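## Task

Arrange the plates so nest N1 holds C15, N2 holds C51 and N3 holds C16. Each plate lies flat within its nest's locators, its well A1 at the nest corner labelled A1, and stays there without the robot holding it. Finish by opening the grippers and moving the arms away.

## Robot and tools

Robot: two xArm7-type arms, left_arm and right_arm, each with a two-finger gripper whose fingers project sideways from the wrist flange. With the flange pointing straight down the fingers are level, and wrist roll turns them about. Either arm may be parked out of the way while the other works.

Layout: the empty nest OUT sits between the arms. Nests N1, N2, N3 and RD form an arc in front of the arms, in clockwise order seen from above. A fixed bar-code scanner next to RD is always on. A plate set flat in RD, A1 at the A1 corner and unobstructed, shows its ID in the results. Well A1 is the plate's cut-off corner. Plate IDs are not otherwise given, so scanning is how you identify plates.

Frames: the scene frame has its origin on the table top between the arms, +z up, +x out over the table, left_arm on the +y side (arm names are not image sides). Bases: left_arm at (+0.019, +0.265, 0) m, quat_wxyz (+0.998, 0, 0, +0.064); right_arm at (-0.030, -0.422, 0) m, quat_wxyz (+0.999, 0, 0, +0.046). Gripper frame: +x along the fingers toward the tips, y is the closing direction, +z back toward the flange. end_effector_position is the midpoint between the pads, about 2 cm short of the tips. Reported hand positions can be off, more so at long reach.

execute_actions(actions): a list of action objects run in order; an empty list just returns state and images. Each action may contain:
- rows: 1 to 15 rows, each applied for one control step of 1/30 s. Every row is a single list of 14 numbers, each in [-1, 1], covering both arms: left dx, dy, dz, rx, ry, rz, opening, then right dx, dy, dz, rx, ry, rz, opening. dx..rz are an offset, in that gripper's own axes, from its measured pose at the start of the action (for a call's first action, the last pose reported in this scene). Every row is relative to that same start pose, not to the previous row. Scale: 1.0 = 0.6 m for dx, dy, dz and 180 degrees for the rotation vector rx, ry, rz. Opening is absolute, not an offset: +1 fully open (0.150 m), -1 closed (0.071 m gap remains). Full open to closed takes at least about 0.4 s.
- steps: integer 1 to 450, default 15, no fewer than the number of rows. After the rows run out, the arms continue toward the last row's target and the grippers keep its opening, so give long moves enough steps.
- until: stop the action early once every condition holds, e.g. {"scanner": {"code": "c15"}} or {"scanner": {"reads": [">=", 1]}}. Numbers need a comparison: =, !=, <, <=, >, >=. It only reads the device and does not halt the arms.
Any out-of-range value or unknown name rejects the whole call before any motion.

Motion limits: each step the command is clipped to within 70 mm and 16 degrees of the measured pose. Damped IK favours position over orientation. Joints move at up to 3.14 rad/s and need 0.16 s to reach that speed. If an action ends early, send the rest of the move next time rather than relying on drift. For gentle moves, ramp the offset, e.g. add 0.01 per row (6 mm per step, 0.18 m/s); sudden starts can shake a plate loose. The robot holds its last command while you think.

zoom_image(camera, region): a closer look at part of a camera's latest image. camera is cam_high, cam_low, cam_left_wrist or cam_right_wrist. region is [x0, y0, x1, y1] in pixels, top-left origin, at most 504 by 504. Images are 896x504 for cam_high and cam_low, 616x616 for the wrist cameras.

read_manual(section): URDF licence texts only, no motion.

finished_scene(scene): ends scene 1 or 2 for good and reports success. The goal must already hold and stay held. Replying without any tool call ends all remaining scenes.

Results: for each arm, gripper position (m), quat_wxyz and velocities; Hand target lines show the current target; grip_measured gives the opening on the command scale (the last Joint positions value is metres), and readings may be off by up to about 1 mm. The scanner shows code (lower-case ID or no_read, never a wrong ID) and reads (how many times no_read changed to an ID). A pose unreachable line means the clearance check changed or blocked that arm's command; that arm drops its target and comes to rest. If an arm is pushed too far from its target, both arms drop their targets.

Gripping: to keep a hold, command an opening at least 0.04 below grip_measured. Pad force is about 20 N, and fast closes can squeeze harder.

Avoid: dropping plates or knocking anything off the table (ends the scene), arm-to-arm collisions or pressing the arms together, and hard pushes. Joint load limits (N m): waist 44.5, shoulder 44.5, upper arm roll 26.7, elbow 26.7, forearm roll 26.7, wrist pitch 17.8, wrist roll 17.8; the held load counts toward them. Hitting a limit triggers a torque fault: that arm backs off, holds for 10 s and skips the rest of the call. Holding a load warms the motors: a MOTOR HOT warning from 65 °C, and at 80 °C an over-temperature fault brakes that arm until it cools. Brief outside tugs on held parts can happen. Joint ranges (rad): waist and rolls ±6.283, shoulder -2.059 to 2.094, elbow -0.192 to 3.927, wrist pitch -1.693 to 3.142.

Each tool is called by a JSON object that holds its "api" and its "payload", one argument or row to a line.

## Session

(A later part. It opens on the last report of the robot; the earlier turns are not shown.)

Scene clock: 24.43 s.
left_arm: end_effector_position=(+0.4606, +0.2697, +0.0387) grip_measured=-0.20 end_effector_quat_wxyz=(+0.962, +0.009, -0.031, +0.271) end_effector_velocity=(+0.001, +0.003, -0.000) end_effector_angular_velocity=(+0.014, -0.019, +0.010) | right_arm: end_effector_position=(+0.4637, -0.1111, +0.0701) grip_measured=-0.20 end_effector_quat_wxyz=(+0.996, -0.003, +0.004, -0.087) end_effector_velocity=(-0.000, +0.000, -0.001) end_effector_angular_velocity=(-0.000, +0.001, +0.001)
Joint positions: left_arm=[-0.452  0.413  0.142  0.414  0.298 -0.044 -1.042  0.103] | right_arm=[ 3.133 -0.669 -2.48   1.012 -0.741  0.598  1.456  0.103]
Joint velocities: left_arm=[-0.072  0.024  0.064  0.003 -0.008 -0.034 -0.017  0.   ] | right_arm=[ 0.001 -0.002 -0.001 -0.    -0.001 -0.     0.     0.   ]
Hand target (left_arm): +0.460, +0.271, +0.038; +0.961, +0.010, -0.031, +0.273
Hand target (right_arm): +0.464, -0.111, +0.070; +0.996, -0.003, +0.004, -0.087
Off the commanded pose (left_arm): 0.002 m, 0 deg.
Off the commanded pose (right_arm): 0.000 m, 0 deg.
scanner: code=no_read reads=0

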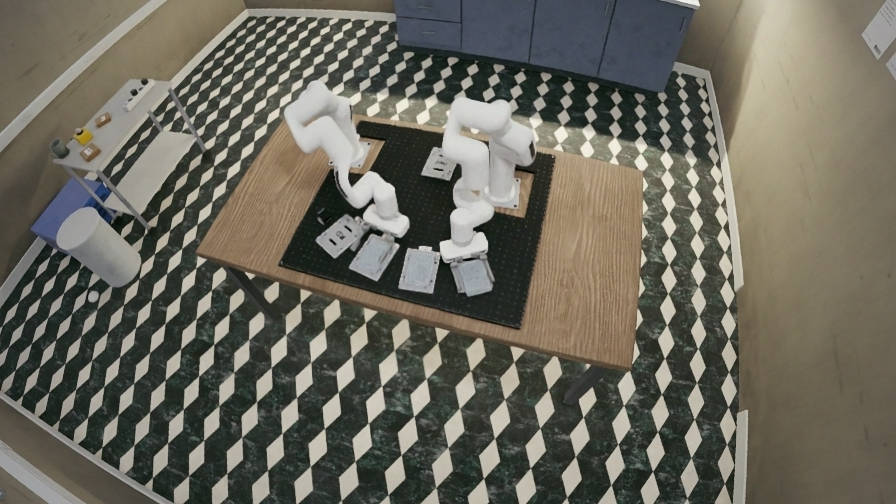

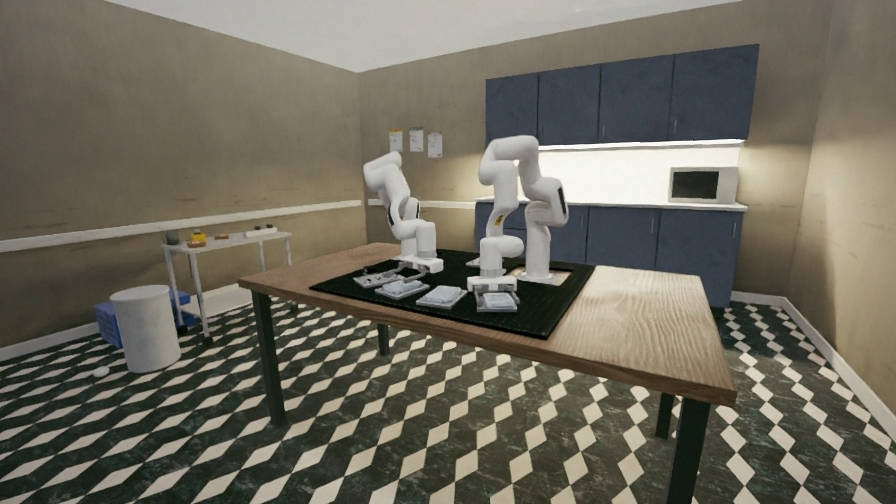

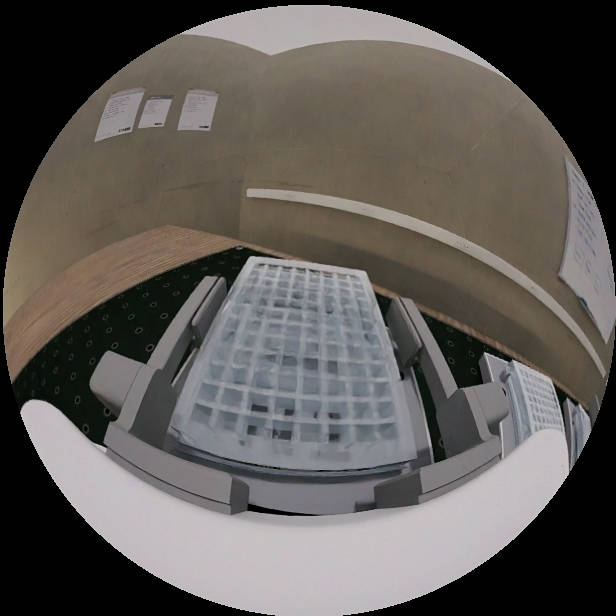

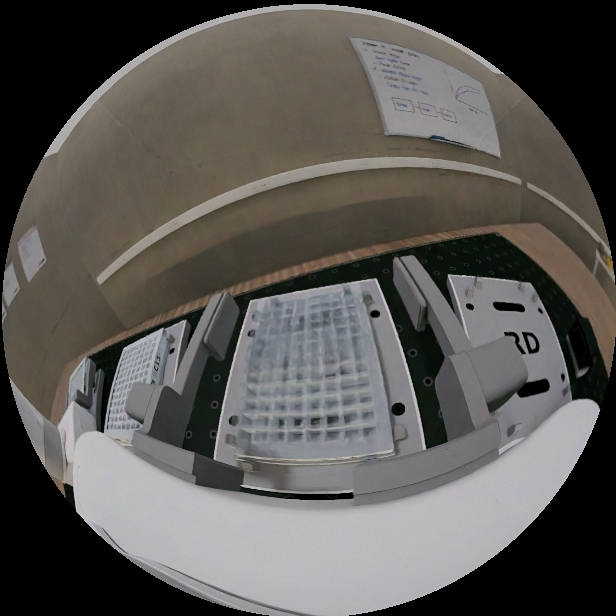

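{"api": "execute_actions", "payload": {
  "actions": [
    {"rows": [[0.003,0,0,0,0,0,-0.2,0,0,-0.008,0,0,0,-0.2],[0.006,0,0,0,0,0,-0.3,0,0,-0.016,0,0,0,-0.2],[0.0067,0,0,0,0,0,-0.4,0,0,-0.024,0,0,0,-0.2],[0.0067,0,0,0,0,0,-0.47,0,0,-0.032,0,0,0,-0.2],[0.0067,0,0,0,0,0,-0.52,0,0,-0.038,0,0,0,-0.2],[0.0067,0,0,0,0,0,-0.56,0,0,-0.042,0,0,0,-0.2],[0.0067,0,0,0,0,0,-0.6,0,0,-0.042,0,0,0,-0.2],[0.0067,0,0,0,0,0,-0.64,0,0,-0.042,0,0,0,-0.2],[0.0067,0,0,0,0,0,-0.68,0,0,-0.042,0,0,0,-0.2],[0.0067,0,0,0,0,0,-0.72,0,0,-0.042,0,0,0,-0.2],[0.0067,0,0,0,0,0,-0.76,0,0,-0.042,0,0,0,-0.2],[0.0067,0,0,0,0,0,-0.8,0,0,-0.042,0,0,0,-0.2],[0.0067,0,0,0,0,0,-0.85,0,0,-0.042,0,0,0,-0.2]], "steps": 22}
  ]
}}

{"api": "zoom_image", "payload": {
  "camera": "cam_left_wrist",
  "region": [170, 260, 450, 520]
}}

{"api": "zoom_image", "payload": {
  "camera": "cam_right_wrist",
  "region": [180, 250, 460, 510]
}}

Scene clock: 25.50 s.
left_arm: end_effector_position=(+0.4637, +0.2702, +0.0385) grip_measured=-0.33 end_effector_quat_wxyz=(+0.963, +0.009, -0.030, +0.269) end_effector_velocity=(+0.001, +0.001, +0.001) end_effector_angular_velocity=(+0.000, -0.002, +0.003) | right_arm: end_effector_position=(+0.4634, -0.1112, +0.0449) grip_measured=-0.20 end_effector_quat_wxyz=(+0.996, -0.003, +0.004, -0.087) end_effector_velocity=(+0.000, +0.000, -0.000) end_effector_angular_velocity=(+0.000, +0.000, +0.002)
Joint positions: left_arm=[-0.438  0.415  0.133  0.422  0.301 -0.037 -1.034  0.098] | right_arm=[ 3.173 -0.729 -2.534  1.033 -0.798  0.558  1.495  0.103]
Joint velocities: left_arm=[-0.     0.     0.002  0.002 -0.002 -0.     0.001  0.   ] | right_arm=[ 0.    -0.    -0.     0.     0.    -0.    -0.002  0.   ]
Hand target (left_arm): +0.464, +0.272, +0.039; +0.962, +0.009, -0.031, +0.271
Hand target (right_arm): +0.463, -0.111, +0.045; +0.996, -0.003, +0.004, -0.087
Off the commanded pose (left_arm): 0.002 m, 0 deg.
Off the commanded pose (right_arm): 0.000 m, 0 deg.
scanner: code=no_read reads=0

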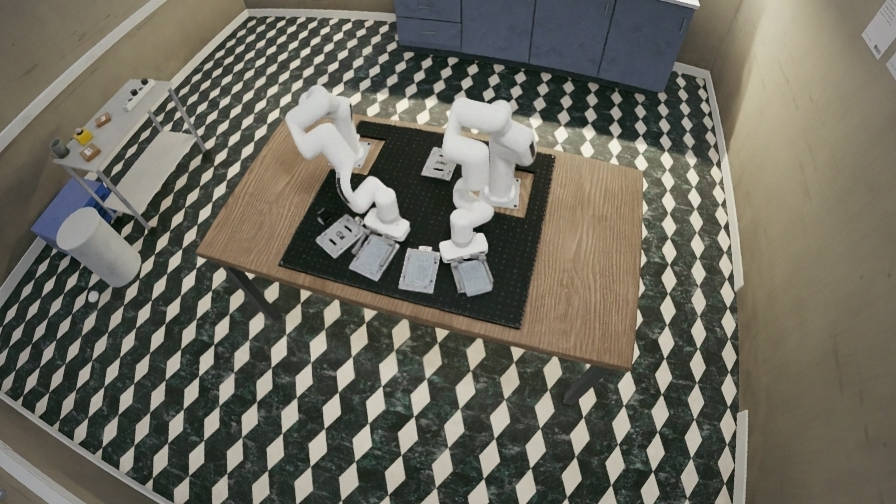

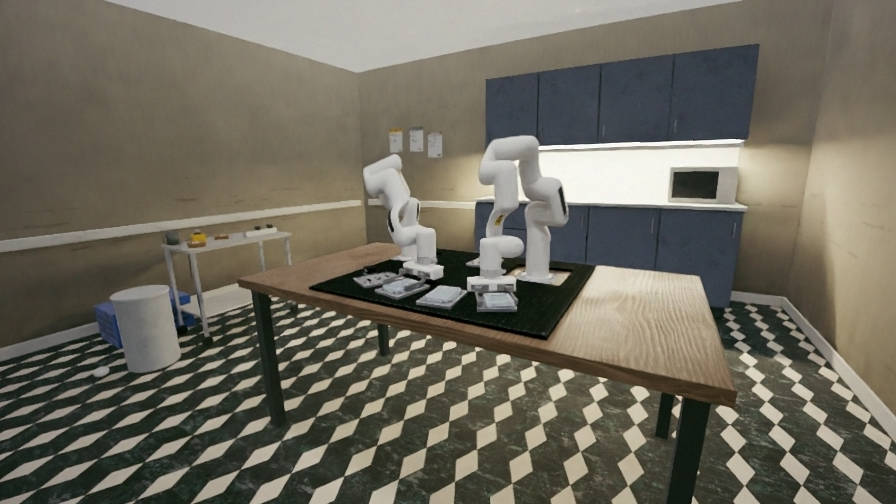

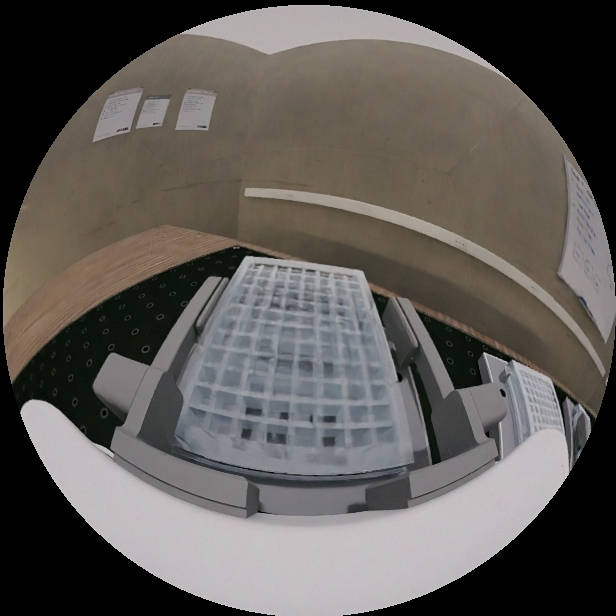

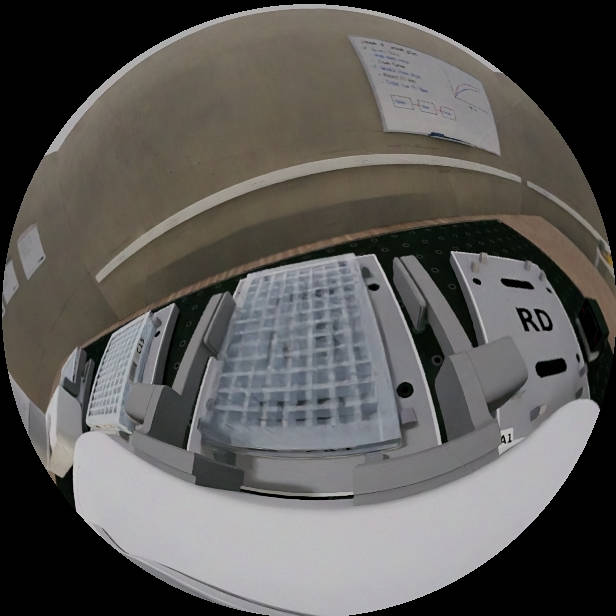

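Region (170, 260, 450, 520) of cam_left_wrist's 616x616 image, scaled by 1.800, with more detail than that image has; it fills the top 468 rows of this view, and the rest is white.

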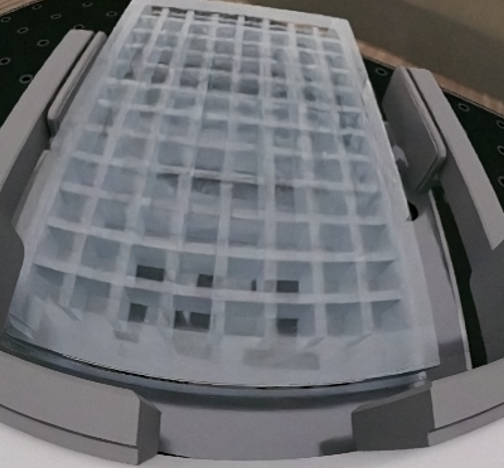

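Region (180, 250, 460, 510) of cam_right_wrist's 616x616 image, scaled by 1.800, with more detail than that image has; it fills the top 468 rows of this view, and the rest is white.

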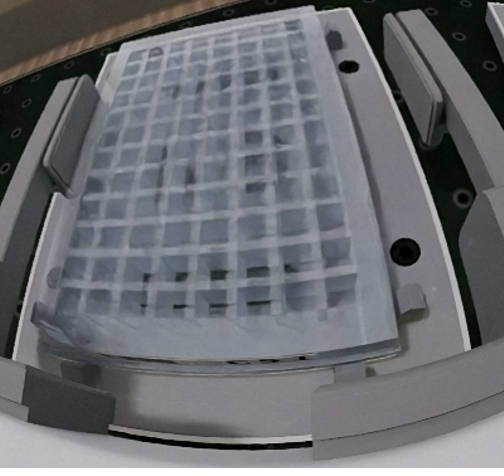

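{"api": "execute_actions", "payload": {
  "actions": [
    {"rows": [[0,0,0,0,0,0,-0.3,0.002,0.004,0,0,0,0,-0.2],[0,0,0,0,0,0,-0.2,0.004,0.008,0,0,0,0,-0.2],[0,0,0.003,0,0,0,-0.2,0.008,0.0133,0,0,0,0,-0.2],[0,0,0.007,0,0,0,-0.2,0.008,0.0133,0,0,0,0,-0.2],[0,0,0.01,0,0,0,-0.2,0.008,0.0133,-0.004,0,0,0,-0.2],[0,0,0.01,0,0,0,-0.2,0.008,0.0133,-0.008,0,0,0,-0.2],[0,0,0.01,0,0,0,-0.2,0.008,0.0133,-0.012,0,0,0,-0.2],[0,0,0.01,0,0,0,-0.2,0.008,0.0133,-0.016,0,0,0,-0.2],[0,0,0.01,0,0,0,-0.2,0.008,0.0133,-0.018,0,0,0,-0.2]], "steps": 16},
    {"rows": [[0,0,0,0,0,0,-0.3,0,0,0,0,0,0,-0.2],[0,0,0,0,0,0,-0.4,0,0,0,0,0,0,-0.2],[0,0,0,0,0,0,-0.47,0,0,0,0,0,0,-0.2],[0,0,0,0,0,0,-0.52,0,0,0,0,0,0,-0.2],[0,0,0,0,0,0,-0.56,0,0,0,0,0,0,-0.2],[0,0,0,0,0,0,-0.6,0,0,0,0,0,0,-0.2],[0,0,0,0,0,0,-0.64,0,0,0,0,0,0,-0.2],[0,0,0,0,0,0,-0.68,0,0,0,0,0,0,-0.2],[0,0,0,0,0,0,-0.72,0,0,0,0,0,0,-0.2],[0,0,0,0,0,0,-0.76,0,0,0,0,0,0,-0.2],[0,0,0,0,0,0,-0.8,0,0,0,0,0,0,-0.2],[0,0,0,0,0,0,-0.85,0,0,0,0,0,0,-0.2]], "steps": 20}
  ]
}}

{"api": "zoom_image", "payload": {
  "camera": "cam_left_wrist",
  "region": [170, 260, 450, 520]
}}

{"api": "zoom_image", "payload": {
  "camera": "cam_right_wrist",
  "region": [180, 250, 460, 510]
}}

Scene clock: 28.20 s.
left_arm: end_effector_position=(+0.4630, +0.2720, +0.0443) grip_measured=-0.64 end_effector_quat_wxyz=(+0.962, +0.010, -0.030, +0.271) end_effector_velocity=(+0.000, +0.000, +0.000) end_effector_angular_velocity=(+0.000, +0.000, -0.000) | right_arm: end_effector_position=(+0.4711, -0.1027, +0.0380) grip_measured=-0.21 end_effector_quat_wxyz=(+0.996, +0.000, +0.001, -0.087) end_effector_velocity=(-0.001, +0.001, -0.001) end_effector_angular_velocity=(-0.000, +0.001, +0.001)
Joint positions: left_arm=[-0.43   0.387  0.129  0.414  0.3   -0.017 -1.033  0.085] | right_arm=[ 3.199 -0.769 -2.552  1.082 -0.814  0.559  1.503  0.102]
Joint velocities: left_arm=[ 0.001 -0.    -0.     0.     0.     0.     0.001  0.   ] | right_arm=[ 0.001 -0.001  0.     0.     0.     0.    -0.    -0.   ]
Hand target (left_arm): +0.463, +0.272, +0.044; +0.962, +0.009, -0.030, +0.271
Hand target (right_arm): +0.471, -0.103, +0.038; +0.996, +0.000, +0.001, -0.087
Off the commanded pose (left_arm): 0.000 m, 0 deg.
Off the commanded pose (right_arm): 0.000 m, 0 deg.
scanner: code=no_read reads=0

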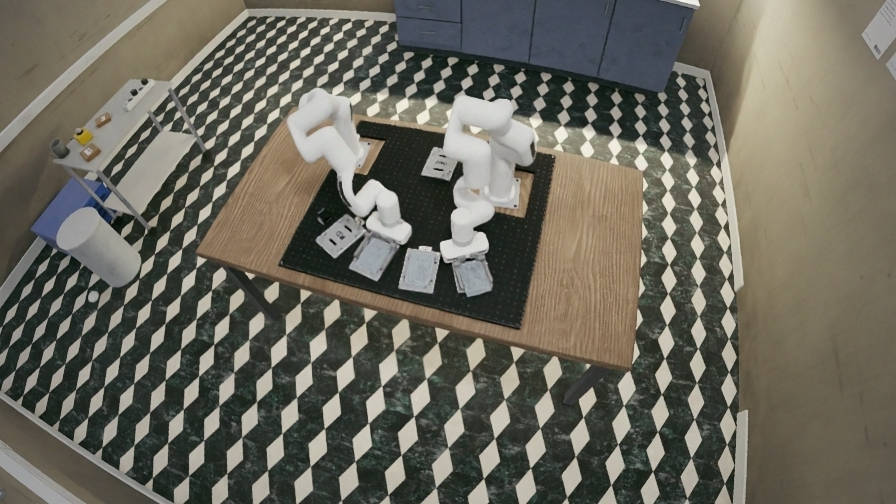

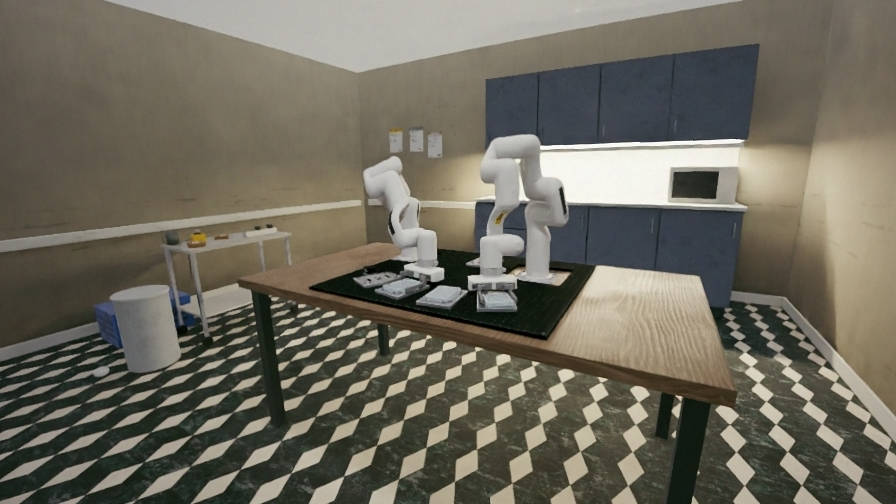

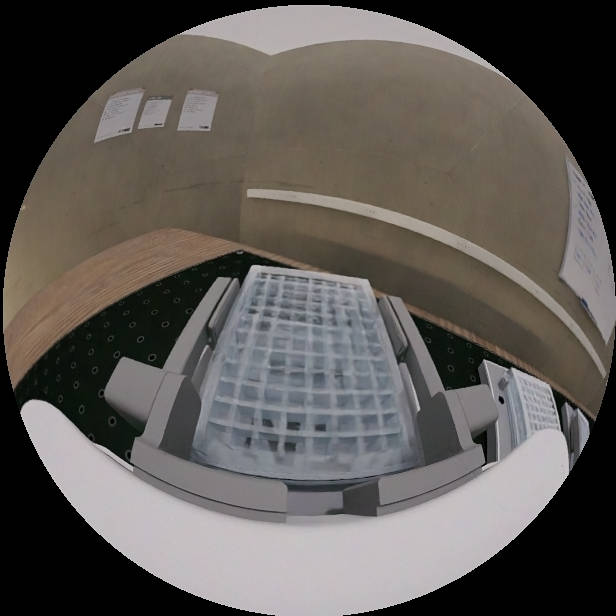

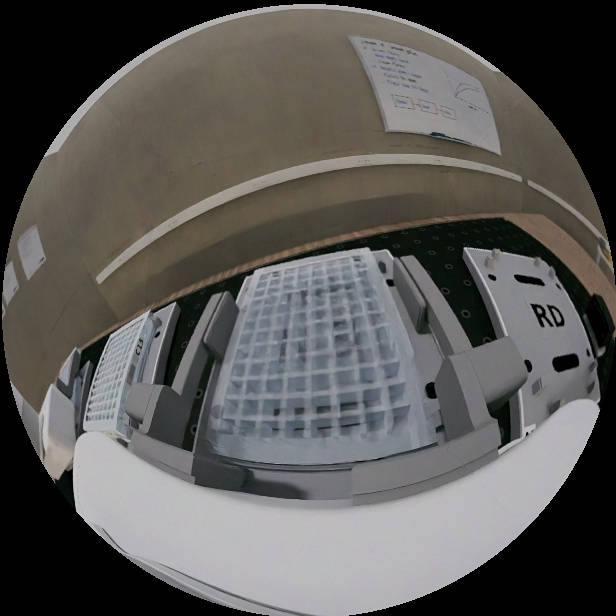

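Region (170, 260, 450, 520) of cam_left_wrist's 616x616 image, scaled by 1.800, with more detail than that image has; it fills the top 468 rows of this view, and the rest is white.

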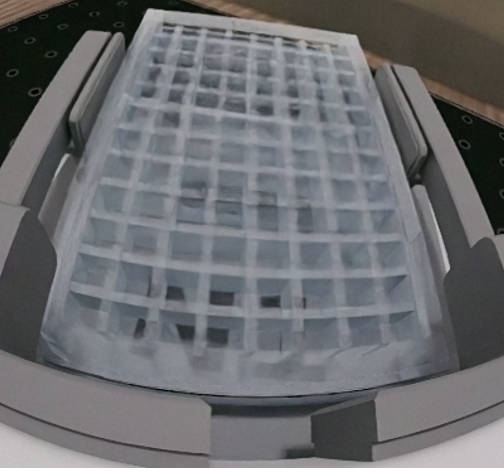

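Region (180, 250, 460, 510) of cam_right_wrist's 616x616 image, scaled by 1.800, with more detail than that image has; it fills the top 468 rows of this view, and the rest is white.

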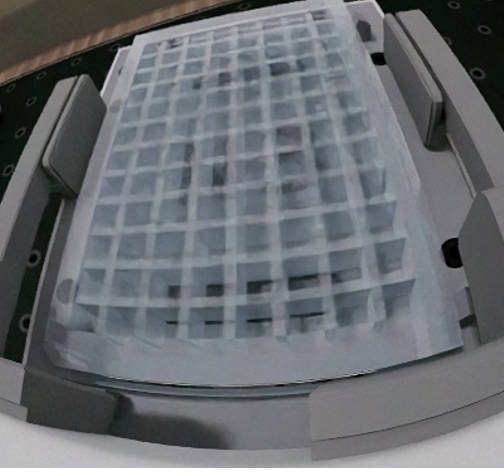

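{"api": "execute_actions", "payload": {
  "actions": [
    {"rows": [[0,0,0.004,0,0,0,-0.85,0,0,0,0,0,0,-0.3],[0,0,0.01,0,0,0,-0.85,0,0,0,0,0,0,-0.4],[0,0,0.02,0,0,0,-0.85,0,0,0,0,0,0,-0.45],[0,0,0.03,0,0.003,0,-0.85,0,0,-0.002,0,0,0,-0.45],[0,0,0.04,0,0.006,0,-0.85,0,0,-0.004,0,0,0,-0.45],[0,0,0.05,0,0.009,0,-0.85,0,0,-0.006,0,0,0,-0.45],[0,0,0.06,0,0.012,0,-0.85,0,0,-0.007,0,0,0,-0.45],[0,0,0.07,0,0.015,0,-0.85,0,0,-0.007,0,0,0,-0.45],[0,0,0.08,0,0.018,0,-0.85,0,0,-0.007,0,0,0,-0.45],[0,0,0.09,0,0.02,0,-0.85,0,0,-0.007,0,0,0,-0.45],[0,0,0.1,0,0.02,0,-0.85,0,0,-0.007,0,0,0,-0.45]], "steps": 20},
    {"rows": [[0,0,0,0,0,0,-0.85,0,0,0,0,0,0,-0.5],[0,0,0,0,0,0,-0.85,0,0,0,0,0,0,-0.54],[0,0,0,0,0,0,-0.85,0,0,0,0,0,0,-0.58],[0,0,0,0,0,0,-0.85,0,0,0,0,0,0,-0.62],[0,0,0,0,0,0,-0.85,0,0,0,0,0,0,-0.66],[0,0,0,0,0,0,-0.85,0,0,0,0,0,0,-0.7],[0,0,0,0,0,0,-0.85,0,0,0,0,0,0,-0.75],[0,0,0,0,0,0,-0.85,0,0,0,0,0,0,-0.8],[0,0,0,0,0,0,-0.85,0,0,0,0,0,0,-0.85]], "steps": 16}
  ]
}}

{"api": "zoom_image", "payload": {
  "camera": "cam_right_wrist",
  "region": [180, 250, 460, 510]
}}

Scene clock: 29.77 s.
left_arm: end_effector_position=(+0.4593, +0.2698, +0.1035) grip_measured=-0.64 end_effector_quat_wxyz=(+0.962, +0.003, -0.002, +0.272) end_effector_velocity=(+0.000, -0.000, +0.000) end_effector_angular_velocity=(-0.000, -0.000, -0.000) | right_arm: end_effector_position=(+0.4717, -0.1015, +0.0371) grip_measured=-0.53 end_effector_quat_wxyz=(+0.996, +0.001, -0.002, -0.086) end_effector_velocity=(+0.000, +0.000, +0.001) end_effector_angular_velocity=(+0.001, -0.001, +0.001)
Joint positions: left_arm=[-0.27   0.074 -0.08   0.364  0.044  0.289 -0.815  0.085] | right_arm=[ 3.206 -0.774 -2.559  1.086 -0.821  0.552  1.509  0.09 ]
Joint velocities: left_arm=[-0.001 -0.001  0.     0.    -0.001  0.001  0.     0.   ] | right_arm=[ 0.001  0.001 -0.001  0.     0.001 -0.001 -0.001  0.   ]
Hand target (left_arm): +0.459, +0.270, +0.104; +0.962, +0.003, -0.002, +0.272
Hand target (right_arm): +0.471, -0.101, +0.037; +0.996, +0.002, -0.001, -0.086
Off the commanded pose (left_arm): 0.000 m, 0 deg.
Off the commanded pose (right_arm): 0.001 m, 0 deg.
scanner: code=no_read reads=0

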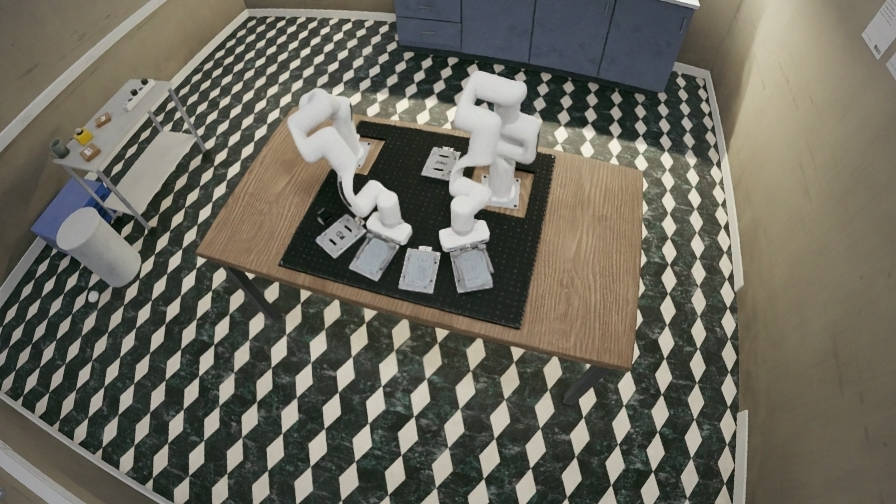

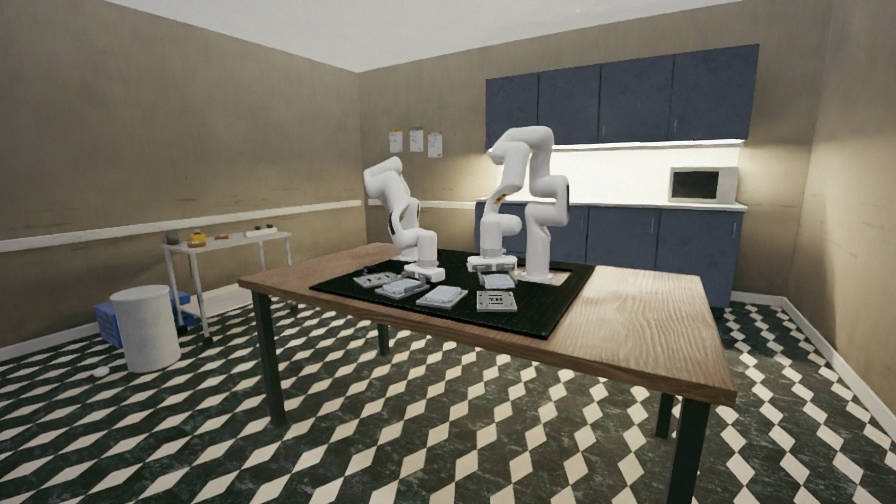

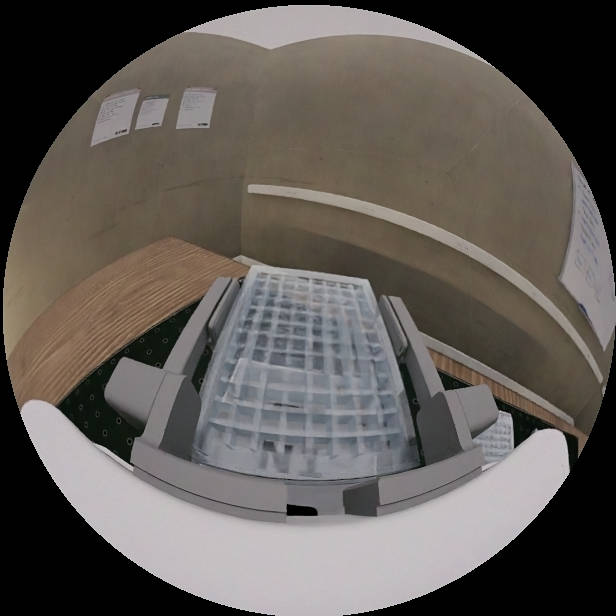

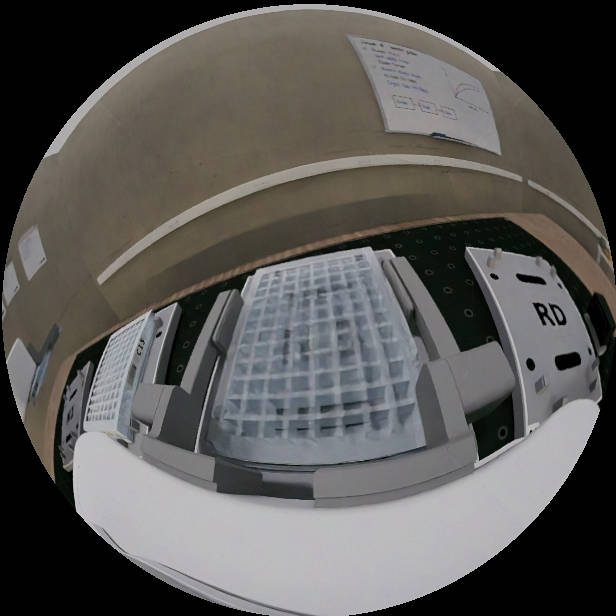

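Region (180, 250, 460, 510) of cam_right_wrist's 616x616 image, scaled by 1.800, with more detail than that image has; it fills the top 468 rows of this view, and the rest is white.

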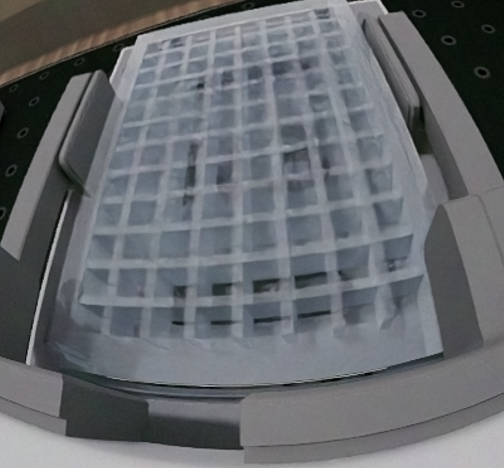

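{"api": "execute_actions", "payload": {
  "actions": [
    {"rows": [[0,0,0,0,0,0,-0.85,0,0,0,0,0,0,-0.5],[0,0,0,0,0,0,-0.85,0,0,0,0,0,0,-0.42],[0,0,0,0,0,0,-0.85,0,-0.001,0.003,0,0,0,-0.42],[0,0,0,0,0,0,-0.85,0,-0.0025,0.0065,0,0,0,-0.42]], "steps": 10},
    {"rows": [[0,0,0,0,0,0,-0.85,0,0,0,0,0,0,-0.48],[0,0,0,0,0,0,-0.85,0,0,0,0,0,0,-0.53],[0,0,0,0,0,0,-0.85,0,0,0,0,0,0,-0.58],[0,0,0,0,0,0,-0.85,0,0,0,0,0,0,-0.62],[0,0,0,0,0,0,-0.85,0,0,0,0,0,0,-0.66],[0,0,0,0,0,0,-0.85,0,0,0,0,0,0,-0.7],[0,0,0,0,0,0,-0.85,0,0,0,0,0,0,-0.75],[0,0,0,0,0,0,-0.85,0,0,0,0,0,0,-0.8],[0,0,0,0,0,0,-0.85,0,0,0,0,0,0,-0.85]], "steps": 16}
  ]
}}

{"api": "zoom_image", "payload": {
  "camera": "cam_right_wrist",
  "region": [180, 250, 460, 510]
}}

Scene clock: 30.87 s.
left_arm: end_effector_position=(+0.4593, +0.2698, +0.1035) grip_measured=-0.64 end_effector_quat_wxyz=(+0.962, +0.003, -0.002, +0.272) end_effector_velocity=(-0.000, +0.001, -0.001) end_effector_angular_velocity=(+0.000, +0.002, +0.001) | right_arm: end_effector_position=(+0.4710, -0.1042, +0.0381) grip_measured=-0.65 end_effector_quat_wxyz=(+0.996, -0.000, +0.000, -0.086) end_effector_velocity=(+0.000, -0.000, +0.000) end_effector_angular_velocity=(-0.001, -0.001, +0.000)
Joint positions: left_arm=[-0.27   0.074 -0.08   0.364  0.044  0.289 -0.815  0.085] | right_arm=[ 3.199 -0.765 -2.556  1.077 -0.814  0.555  1.5    0.085]
Joint velocities: left_arm=[ 0.001  0.001 -0.    -0.     0.     0.001 -0.     0.   ] | right_arm=[-0.     0.001 -0.    -0.    -0.001  0.     0.     0.   ]
Hand target (left_arm): +0.459, +0.270, +0.103; +0.962, +0.003, -0.002, +0.272
Hand target (right_arm): +0.471, -0.104, +0.038; +0.996, -0.000, +0.000, -0.086
Off the commanded pose (left_arm): 0.000 m, 0 deg.
Off the commanded pose (right_arm): 0.000 m, 0 deg.
scanner: code=no_read reads=0

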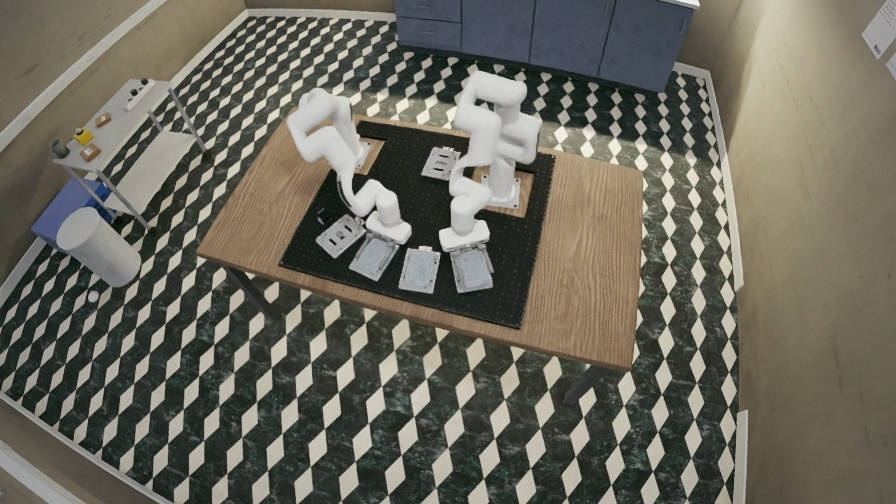

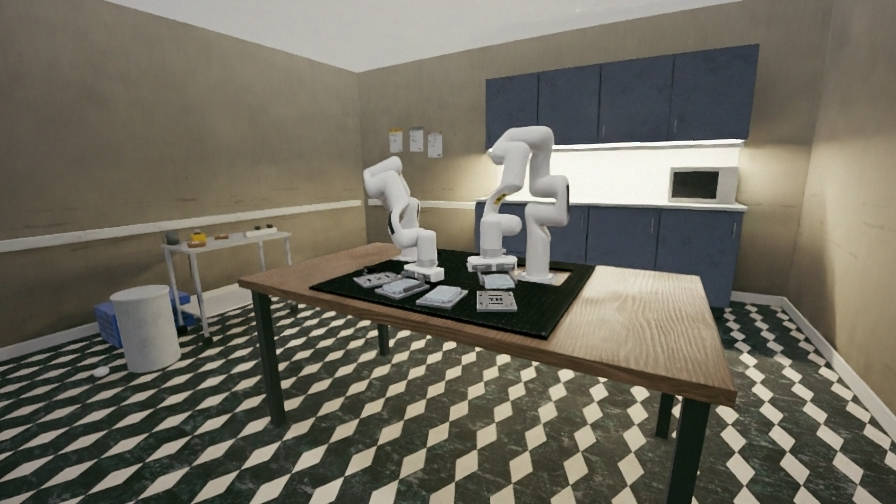

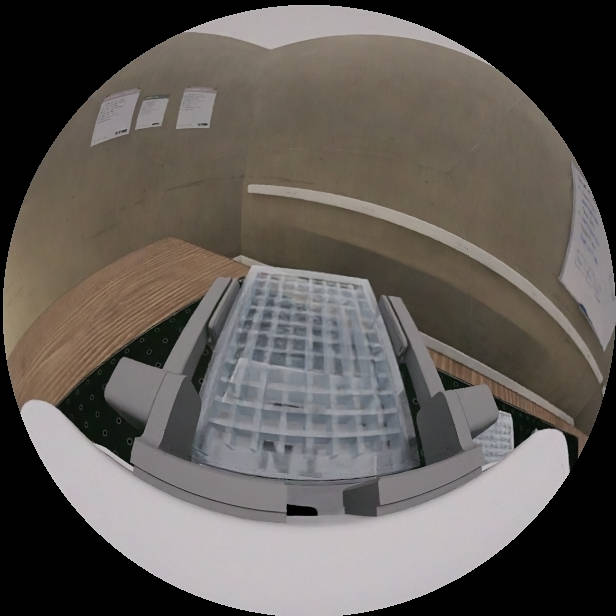

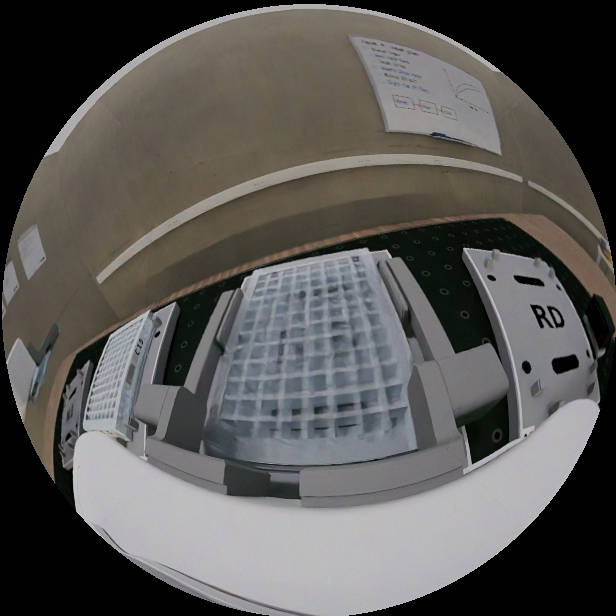

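Region (180, 250, 460, 510) of cam_right_wrist's 616x616 image, scaled by 1.800, with more detail than that image has; it fills the top 468 rows of this view, and the rest is white.

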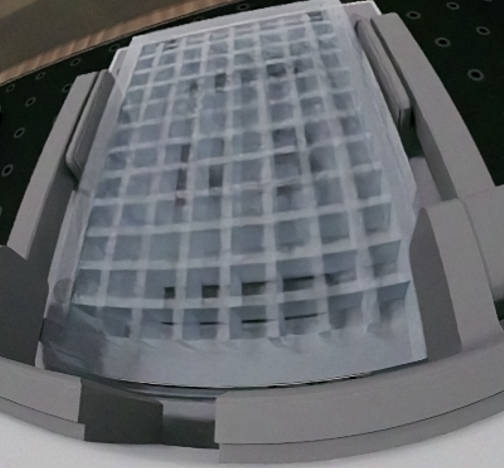

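{"api": "execute_actions", "payload": {
  "actions": [
    {"rows": [[0,0,0,0,0,0,-0.85,0,0,0.004,0,0,0,-0.85],[0,0,0,0,0,0,-0.85,0,0,0.01,0,0,0,-0.85],[0,0,0,0,0,0,-0.85,0,0,0.02,0,0,0,-0.85],[0,0,0,0,0,0,-0.85,0,0,0.032,0,0,0,-0.85],[0,0,0,0,0,0,-0.85,0,0,0.044,0,0,0,-0.85],[0,0,0,0,0,0,-0.85,0,0,0.056,0,0,0,-0.85],[0,0,0,0,0,0,-0.85,0,0,0.068,0,0,0,-0.85],[0,0,0,0,0,0,-0.85,0,0,0.08,0,0,0,-0.85],[0,0,0,0,0,0,-0.85,0,0,0.092,0,0,0,-0.85],[0,0,0,0,0,0,-0.85,0,0,0.104,0,0,0,-0.85],[0,0,0,0,0,0,-0.85,0,0,0.115,0,0,0,-0.85]], "steps": 16},
    {"rows": [[-0.008,-0.013,0,0,0,-0.006,-0.85,0,-0.015,0,0,0,-0.003,-0.85],[-0.02,-0.032,-0.001,0,0,-0.014,-0.85,0,-0.04,0.002,0,0,-0.007,-0.85],[-0.036,-0.058,-0.002,0,0,-0.025,-0.85,0,-0.073,0.003,0,0,-0.012,-0.85],[-0.056,-0.09,-0.004,0,0,-0.039,-0.85,0,-0.113,0.005,0,0,-0.019,-0.85],[-0.079,-0.127,-0.005,0,0,-0.055,-0.85,0,-0.16,0.007,0,0,-0.026,-0.85],[-0.102,-0.165,-0.007,0,0,-0.072,-0.85,0,-0.208,0.009,0,0,-0.034,-0.85],[-0.125,-0.202,-0.009,0,0,-0.088,-0.85,0,-0.255,0.011,0,0,-0.042,-0.85],[-0.148,-0.239,-0.01,0,0,-0.104,-0.85,0,-0.301,0.013,0,0,-0.049,-0.85],[-0.172,-0.277,-0.012,0,0,-0.12,-0.85,0,-0.349,0.016,0,0,-0.057,-0.85],[-0.195,-0.314,-0.013,0,0,-0.136,-0.85,0,-0.395,0.018,0,0,-0.065,-0.85],[-0.218,-0.351,-0.015,0,0,-0.152,-0.85,0,-0.442,0.02,0,0,-0.073,-0.85],[-0.241,-0.388,-0.016,0,0,-0.169,-0.85,0,-0.489,0.022,0,0,-0.08,-0.85],[-0.271,-0.436,-0.018,0,0,-0.189,-0.85,0,-0.549,0.025,0,0,-0.09,-0.85],[-0.3,-0.484,-0.02,0,0,-0.21,-0.85,0,-0.61,0.027,0,0,-0.1,-0.85],[-0.33,-0.532,-0.0225,0,0,-0.231,-0.85,-0.003,-0.67,0.03,0,0,-0.11,-0.85]], "steps": 35}
  ]
}}

{"api": "zoom_image", "payload": {
  "camera": "cam_left_wrist",
  "region": [130, 240, 490, 530]
}}

Scene clock: 33.40 s.
left_arm: end_effector_position=(+0.4587, -0.1043, +0.0880) grip_measured=-0.64 end_effector_quat_wxyz=(+0.996, +0.005, -0.001, -0.087) end_effector_velocity=(-0.002, -0.006, +0.002) end_effector_angular_velocity=(-0.006, -0.004, -0.008) | right_arm: end_effector_position=(+0.4002, -0.4980, +0.1265) grip_measured=-0.68 end_effector_quat_wxyz=(+0.965, -0.022, -0.030, -0.261) end_effector_velocity=(-0.000, +0.011, -0.002) end_effector_angular_velocity=(+0.159, +0.172, +0.066)
Joint positions: left_arm=[-0.666  0.433 -0.3    0.844  0.31   0.452 -0.918  0.085] | right_arm=[ 2.436  0.046 -2.535  0.272 -0.121  0.265  0.637  0.084]
Joint velocities: left_arm=[-0.007  0.001 -0.003  0.007  0.002 -0.001 -0.003 -0.   ] | right_arm=[ 0.252  0.201 -0.022  0.026  1.169  0.341 -0.972 -0.   ]
Hand target (left_arm): +0.459, -0.105, +0.088; +0.996, +0.005, -0.002, -0.088
Hand target (right_arm): +0.400, -0.499, +0.127; +0.965, -0.015, -0.020, -0.260
Off the commanded pose (left_arm): 0.002 m, 0 deg.
Off the commanded pose (right_arm): 0.002 m, 4 deg.
scanner: code=no_read reads=0

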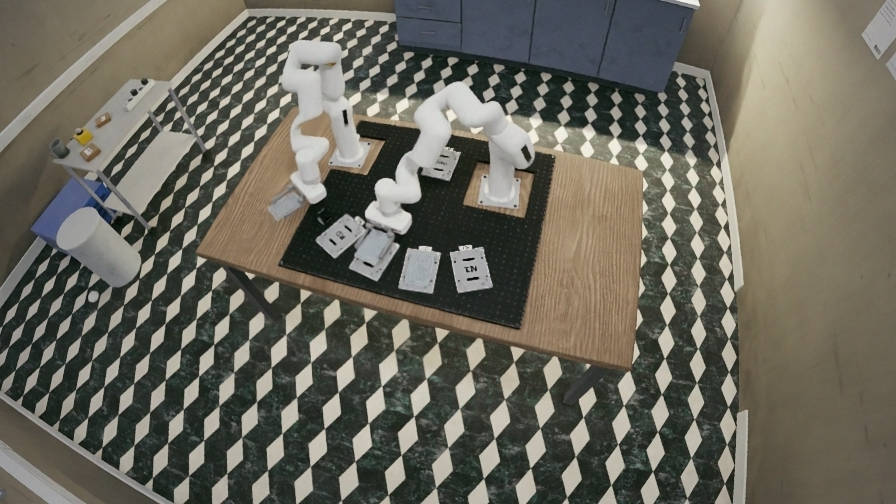

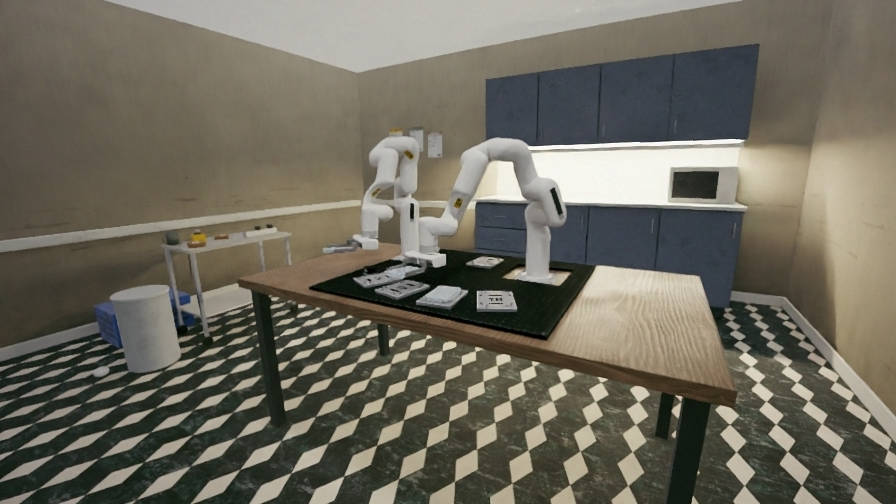

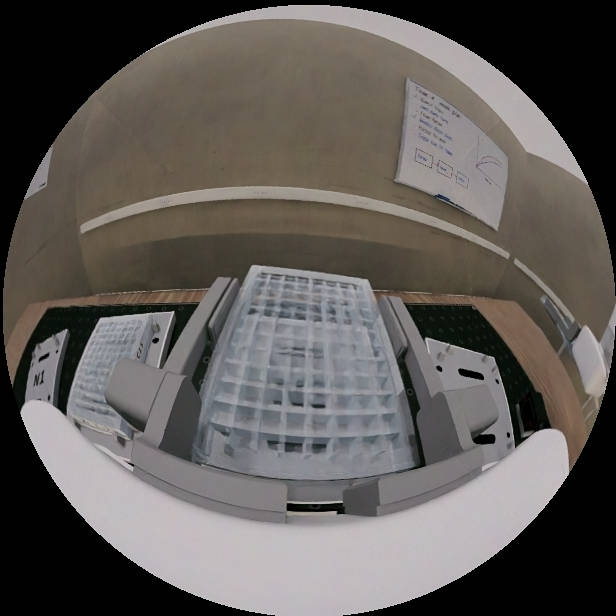

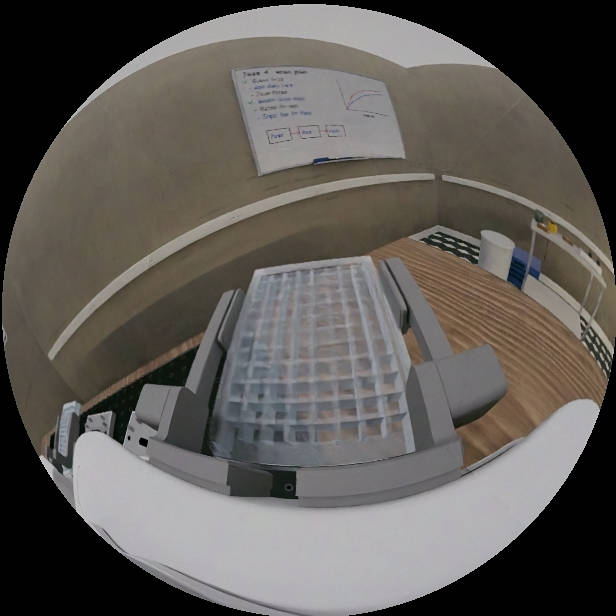

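Region (130, 240, 490, 530) of cam_left_wrist's 616x616 image, scaled by 1.400, with more detail than that image has; it fills the top 406 rows of this view, and the rest is white.

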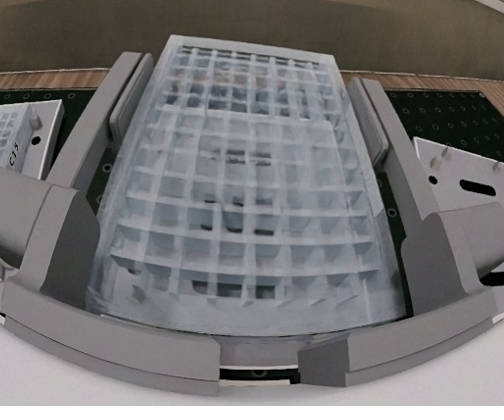

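{"api": "execute_actions", "payload": {
  "actions": [
    {"rows": [[0,0,-0.008,0,0,0,-0.85,0,0,0,0.01,0.013,0,-0.85],[0,0,-0.018,0,0,0,-0.85,0,0,0,0.01,0.013,0,-0.85],[0,0,-0.028,0,0,0,-0.85,0,0,0,0.01,0.013,0,-0.85],[0,0,-0.038,0,0,0,-0.85,0,0,0,0.01,0.013,0,-0.85],[0,0,-0.048,0,0,0,-0.85,0,0,0,0.01,0.013,0,-0.85],[0,0,-0.056,0,0,0,-0.85,0,0,0,0.01,0.013,0,-0.85]], "steps": 16}
  ]
}}

{"api": "zoom_image", "payload": {
  "camera": "cam_left_wrist",
  "region": [170, 260, 450, 520]
}}

Scene clock: 34.17 s.
left_arm: end_effector_position=(+0.4591, -0.1045, +0.0552) grip_measured=-0.64 end_effector_quat_wxyz=(+0.996, +0.004, -0.002, -0.087) end_effector_velocity=(-0.000, +0.003, -0.003) end_effector_angular_velocity=(+0.006, +0.003, +0.004) | right_arm: end_effector_position=(+0.4002, -0.4980, +0.1265) grip_measured=-0.68 end_effector_quat_wxyz=(+0.965, -0.002, -0.015, -0.261) end_effector_velocity=(+0.000, +0.000, +0.000) end_effector_angular_velocity=(+0.001, -0.001, +0.001)
Joint positions: left_arm=[-0.703  0.528 -0.249  0.865  0.371  0.377 -0.964  0.085] | right_arm=[ 2.491  0.077 -2.559  0.28   0.099  0.319  0.457  0.084]
Joint velocities: left_arm=[ 0.001  0.002  0.003 -0.004  0.001 -0.    -0.002  0.   ] | right_arm=[ 0.002  0.001 -0.     0.001  0.002  0.    -0.002  0.   ]
Hand target (left_arm): +0.459, -0.104, +0.055; +0.996, +0.005, -0.001, -0.087
Hand target (right_arm): +0.400, -0.498, +0.127; +0.965, -0.002, -0.015, -0.261
Off the commanded pose (left_arm): 0.001 m, 0 deg.
Off the commanded pose (right_arm): 0.000 m, 0 deg.
scanner: code=no_read reads=0

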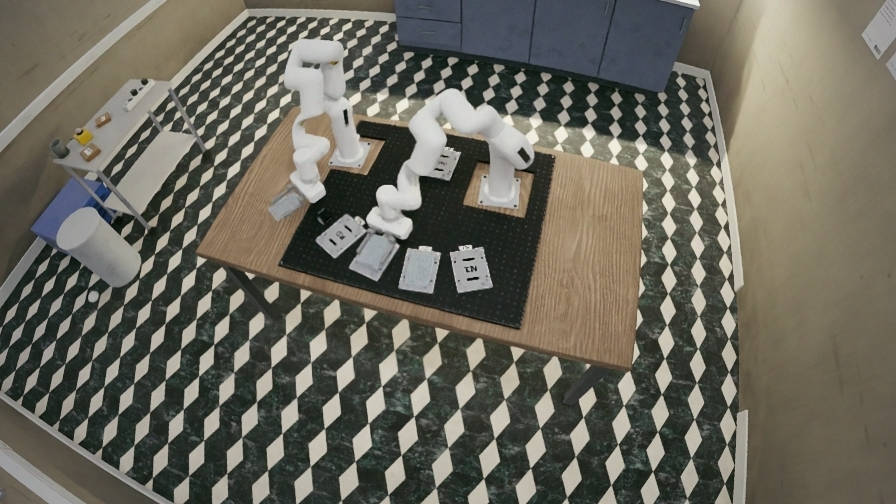

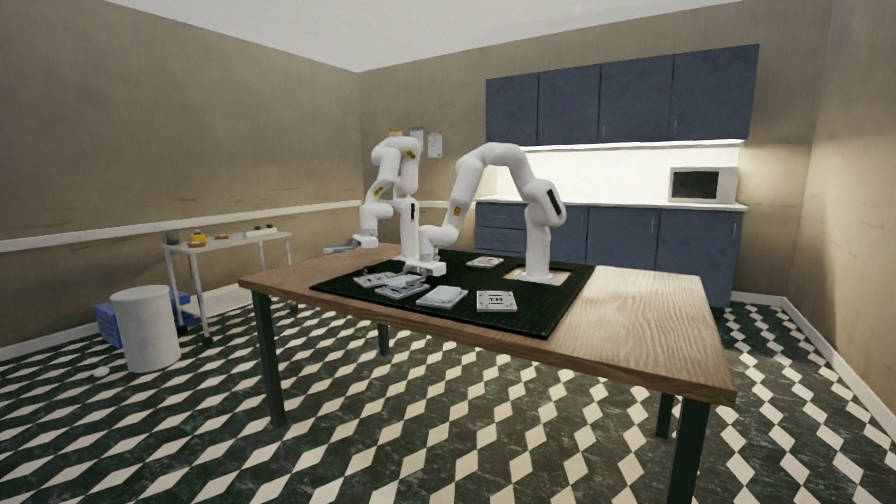

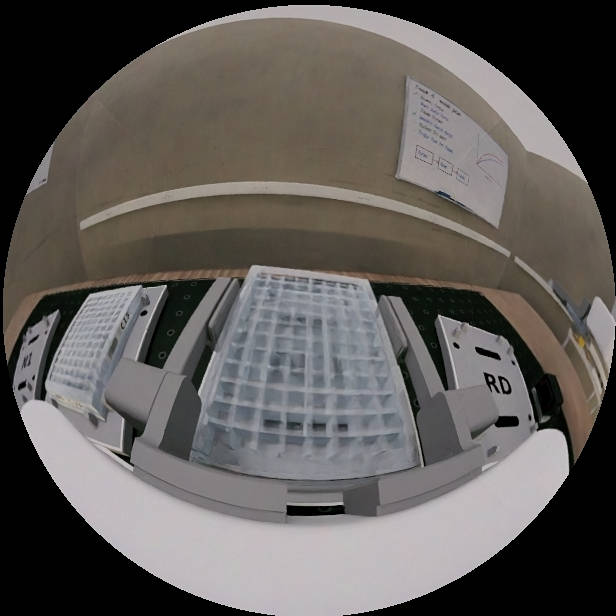

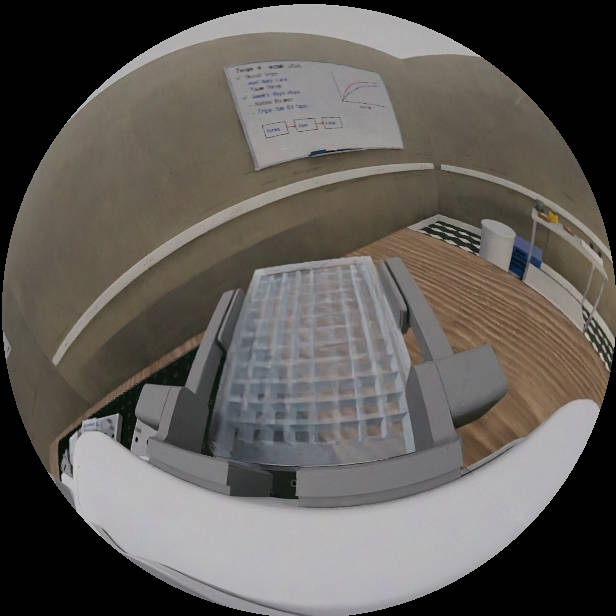

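Region (170, 260, 450, 520) of cam_left_wrist's 616x616 image, scaled by 1.800, with more detail than that image has; it fills the top 468 rows of this view, and the rest is white.

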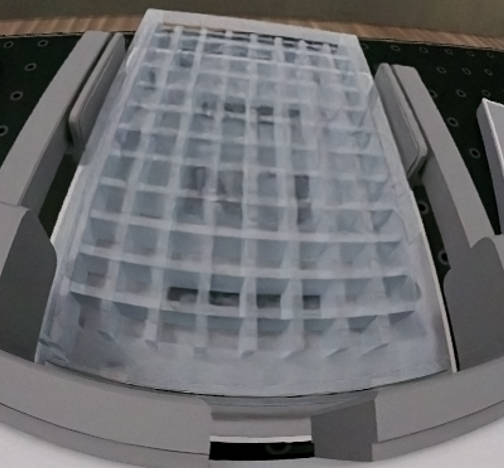

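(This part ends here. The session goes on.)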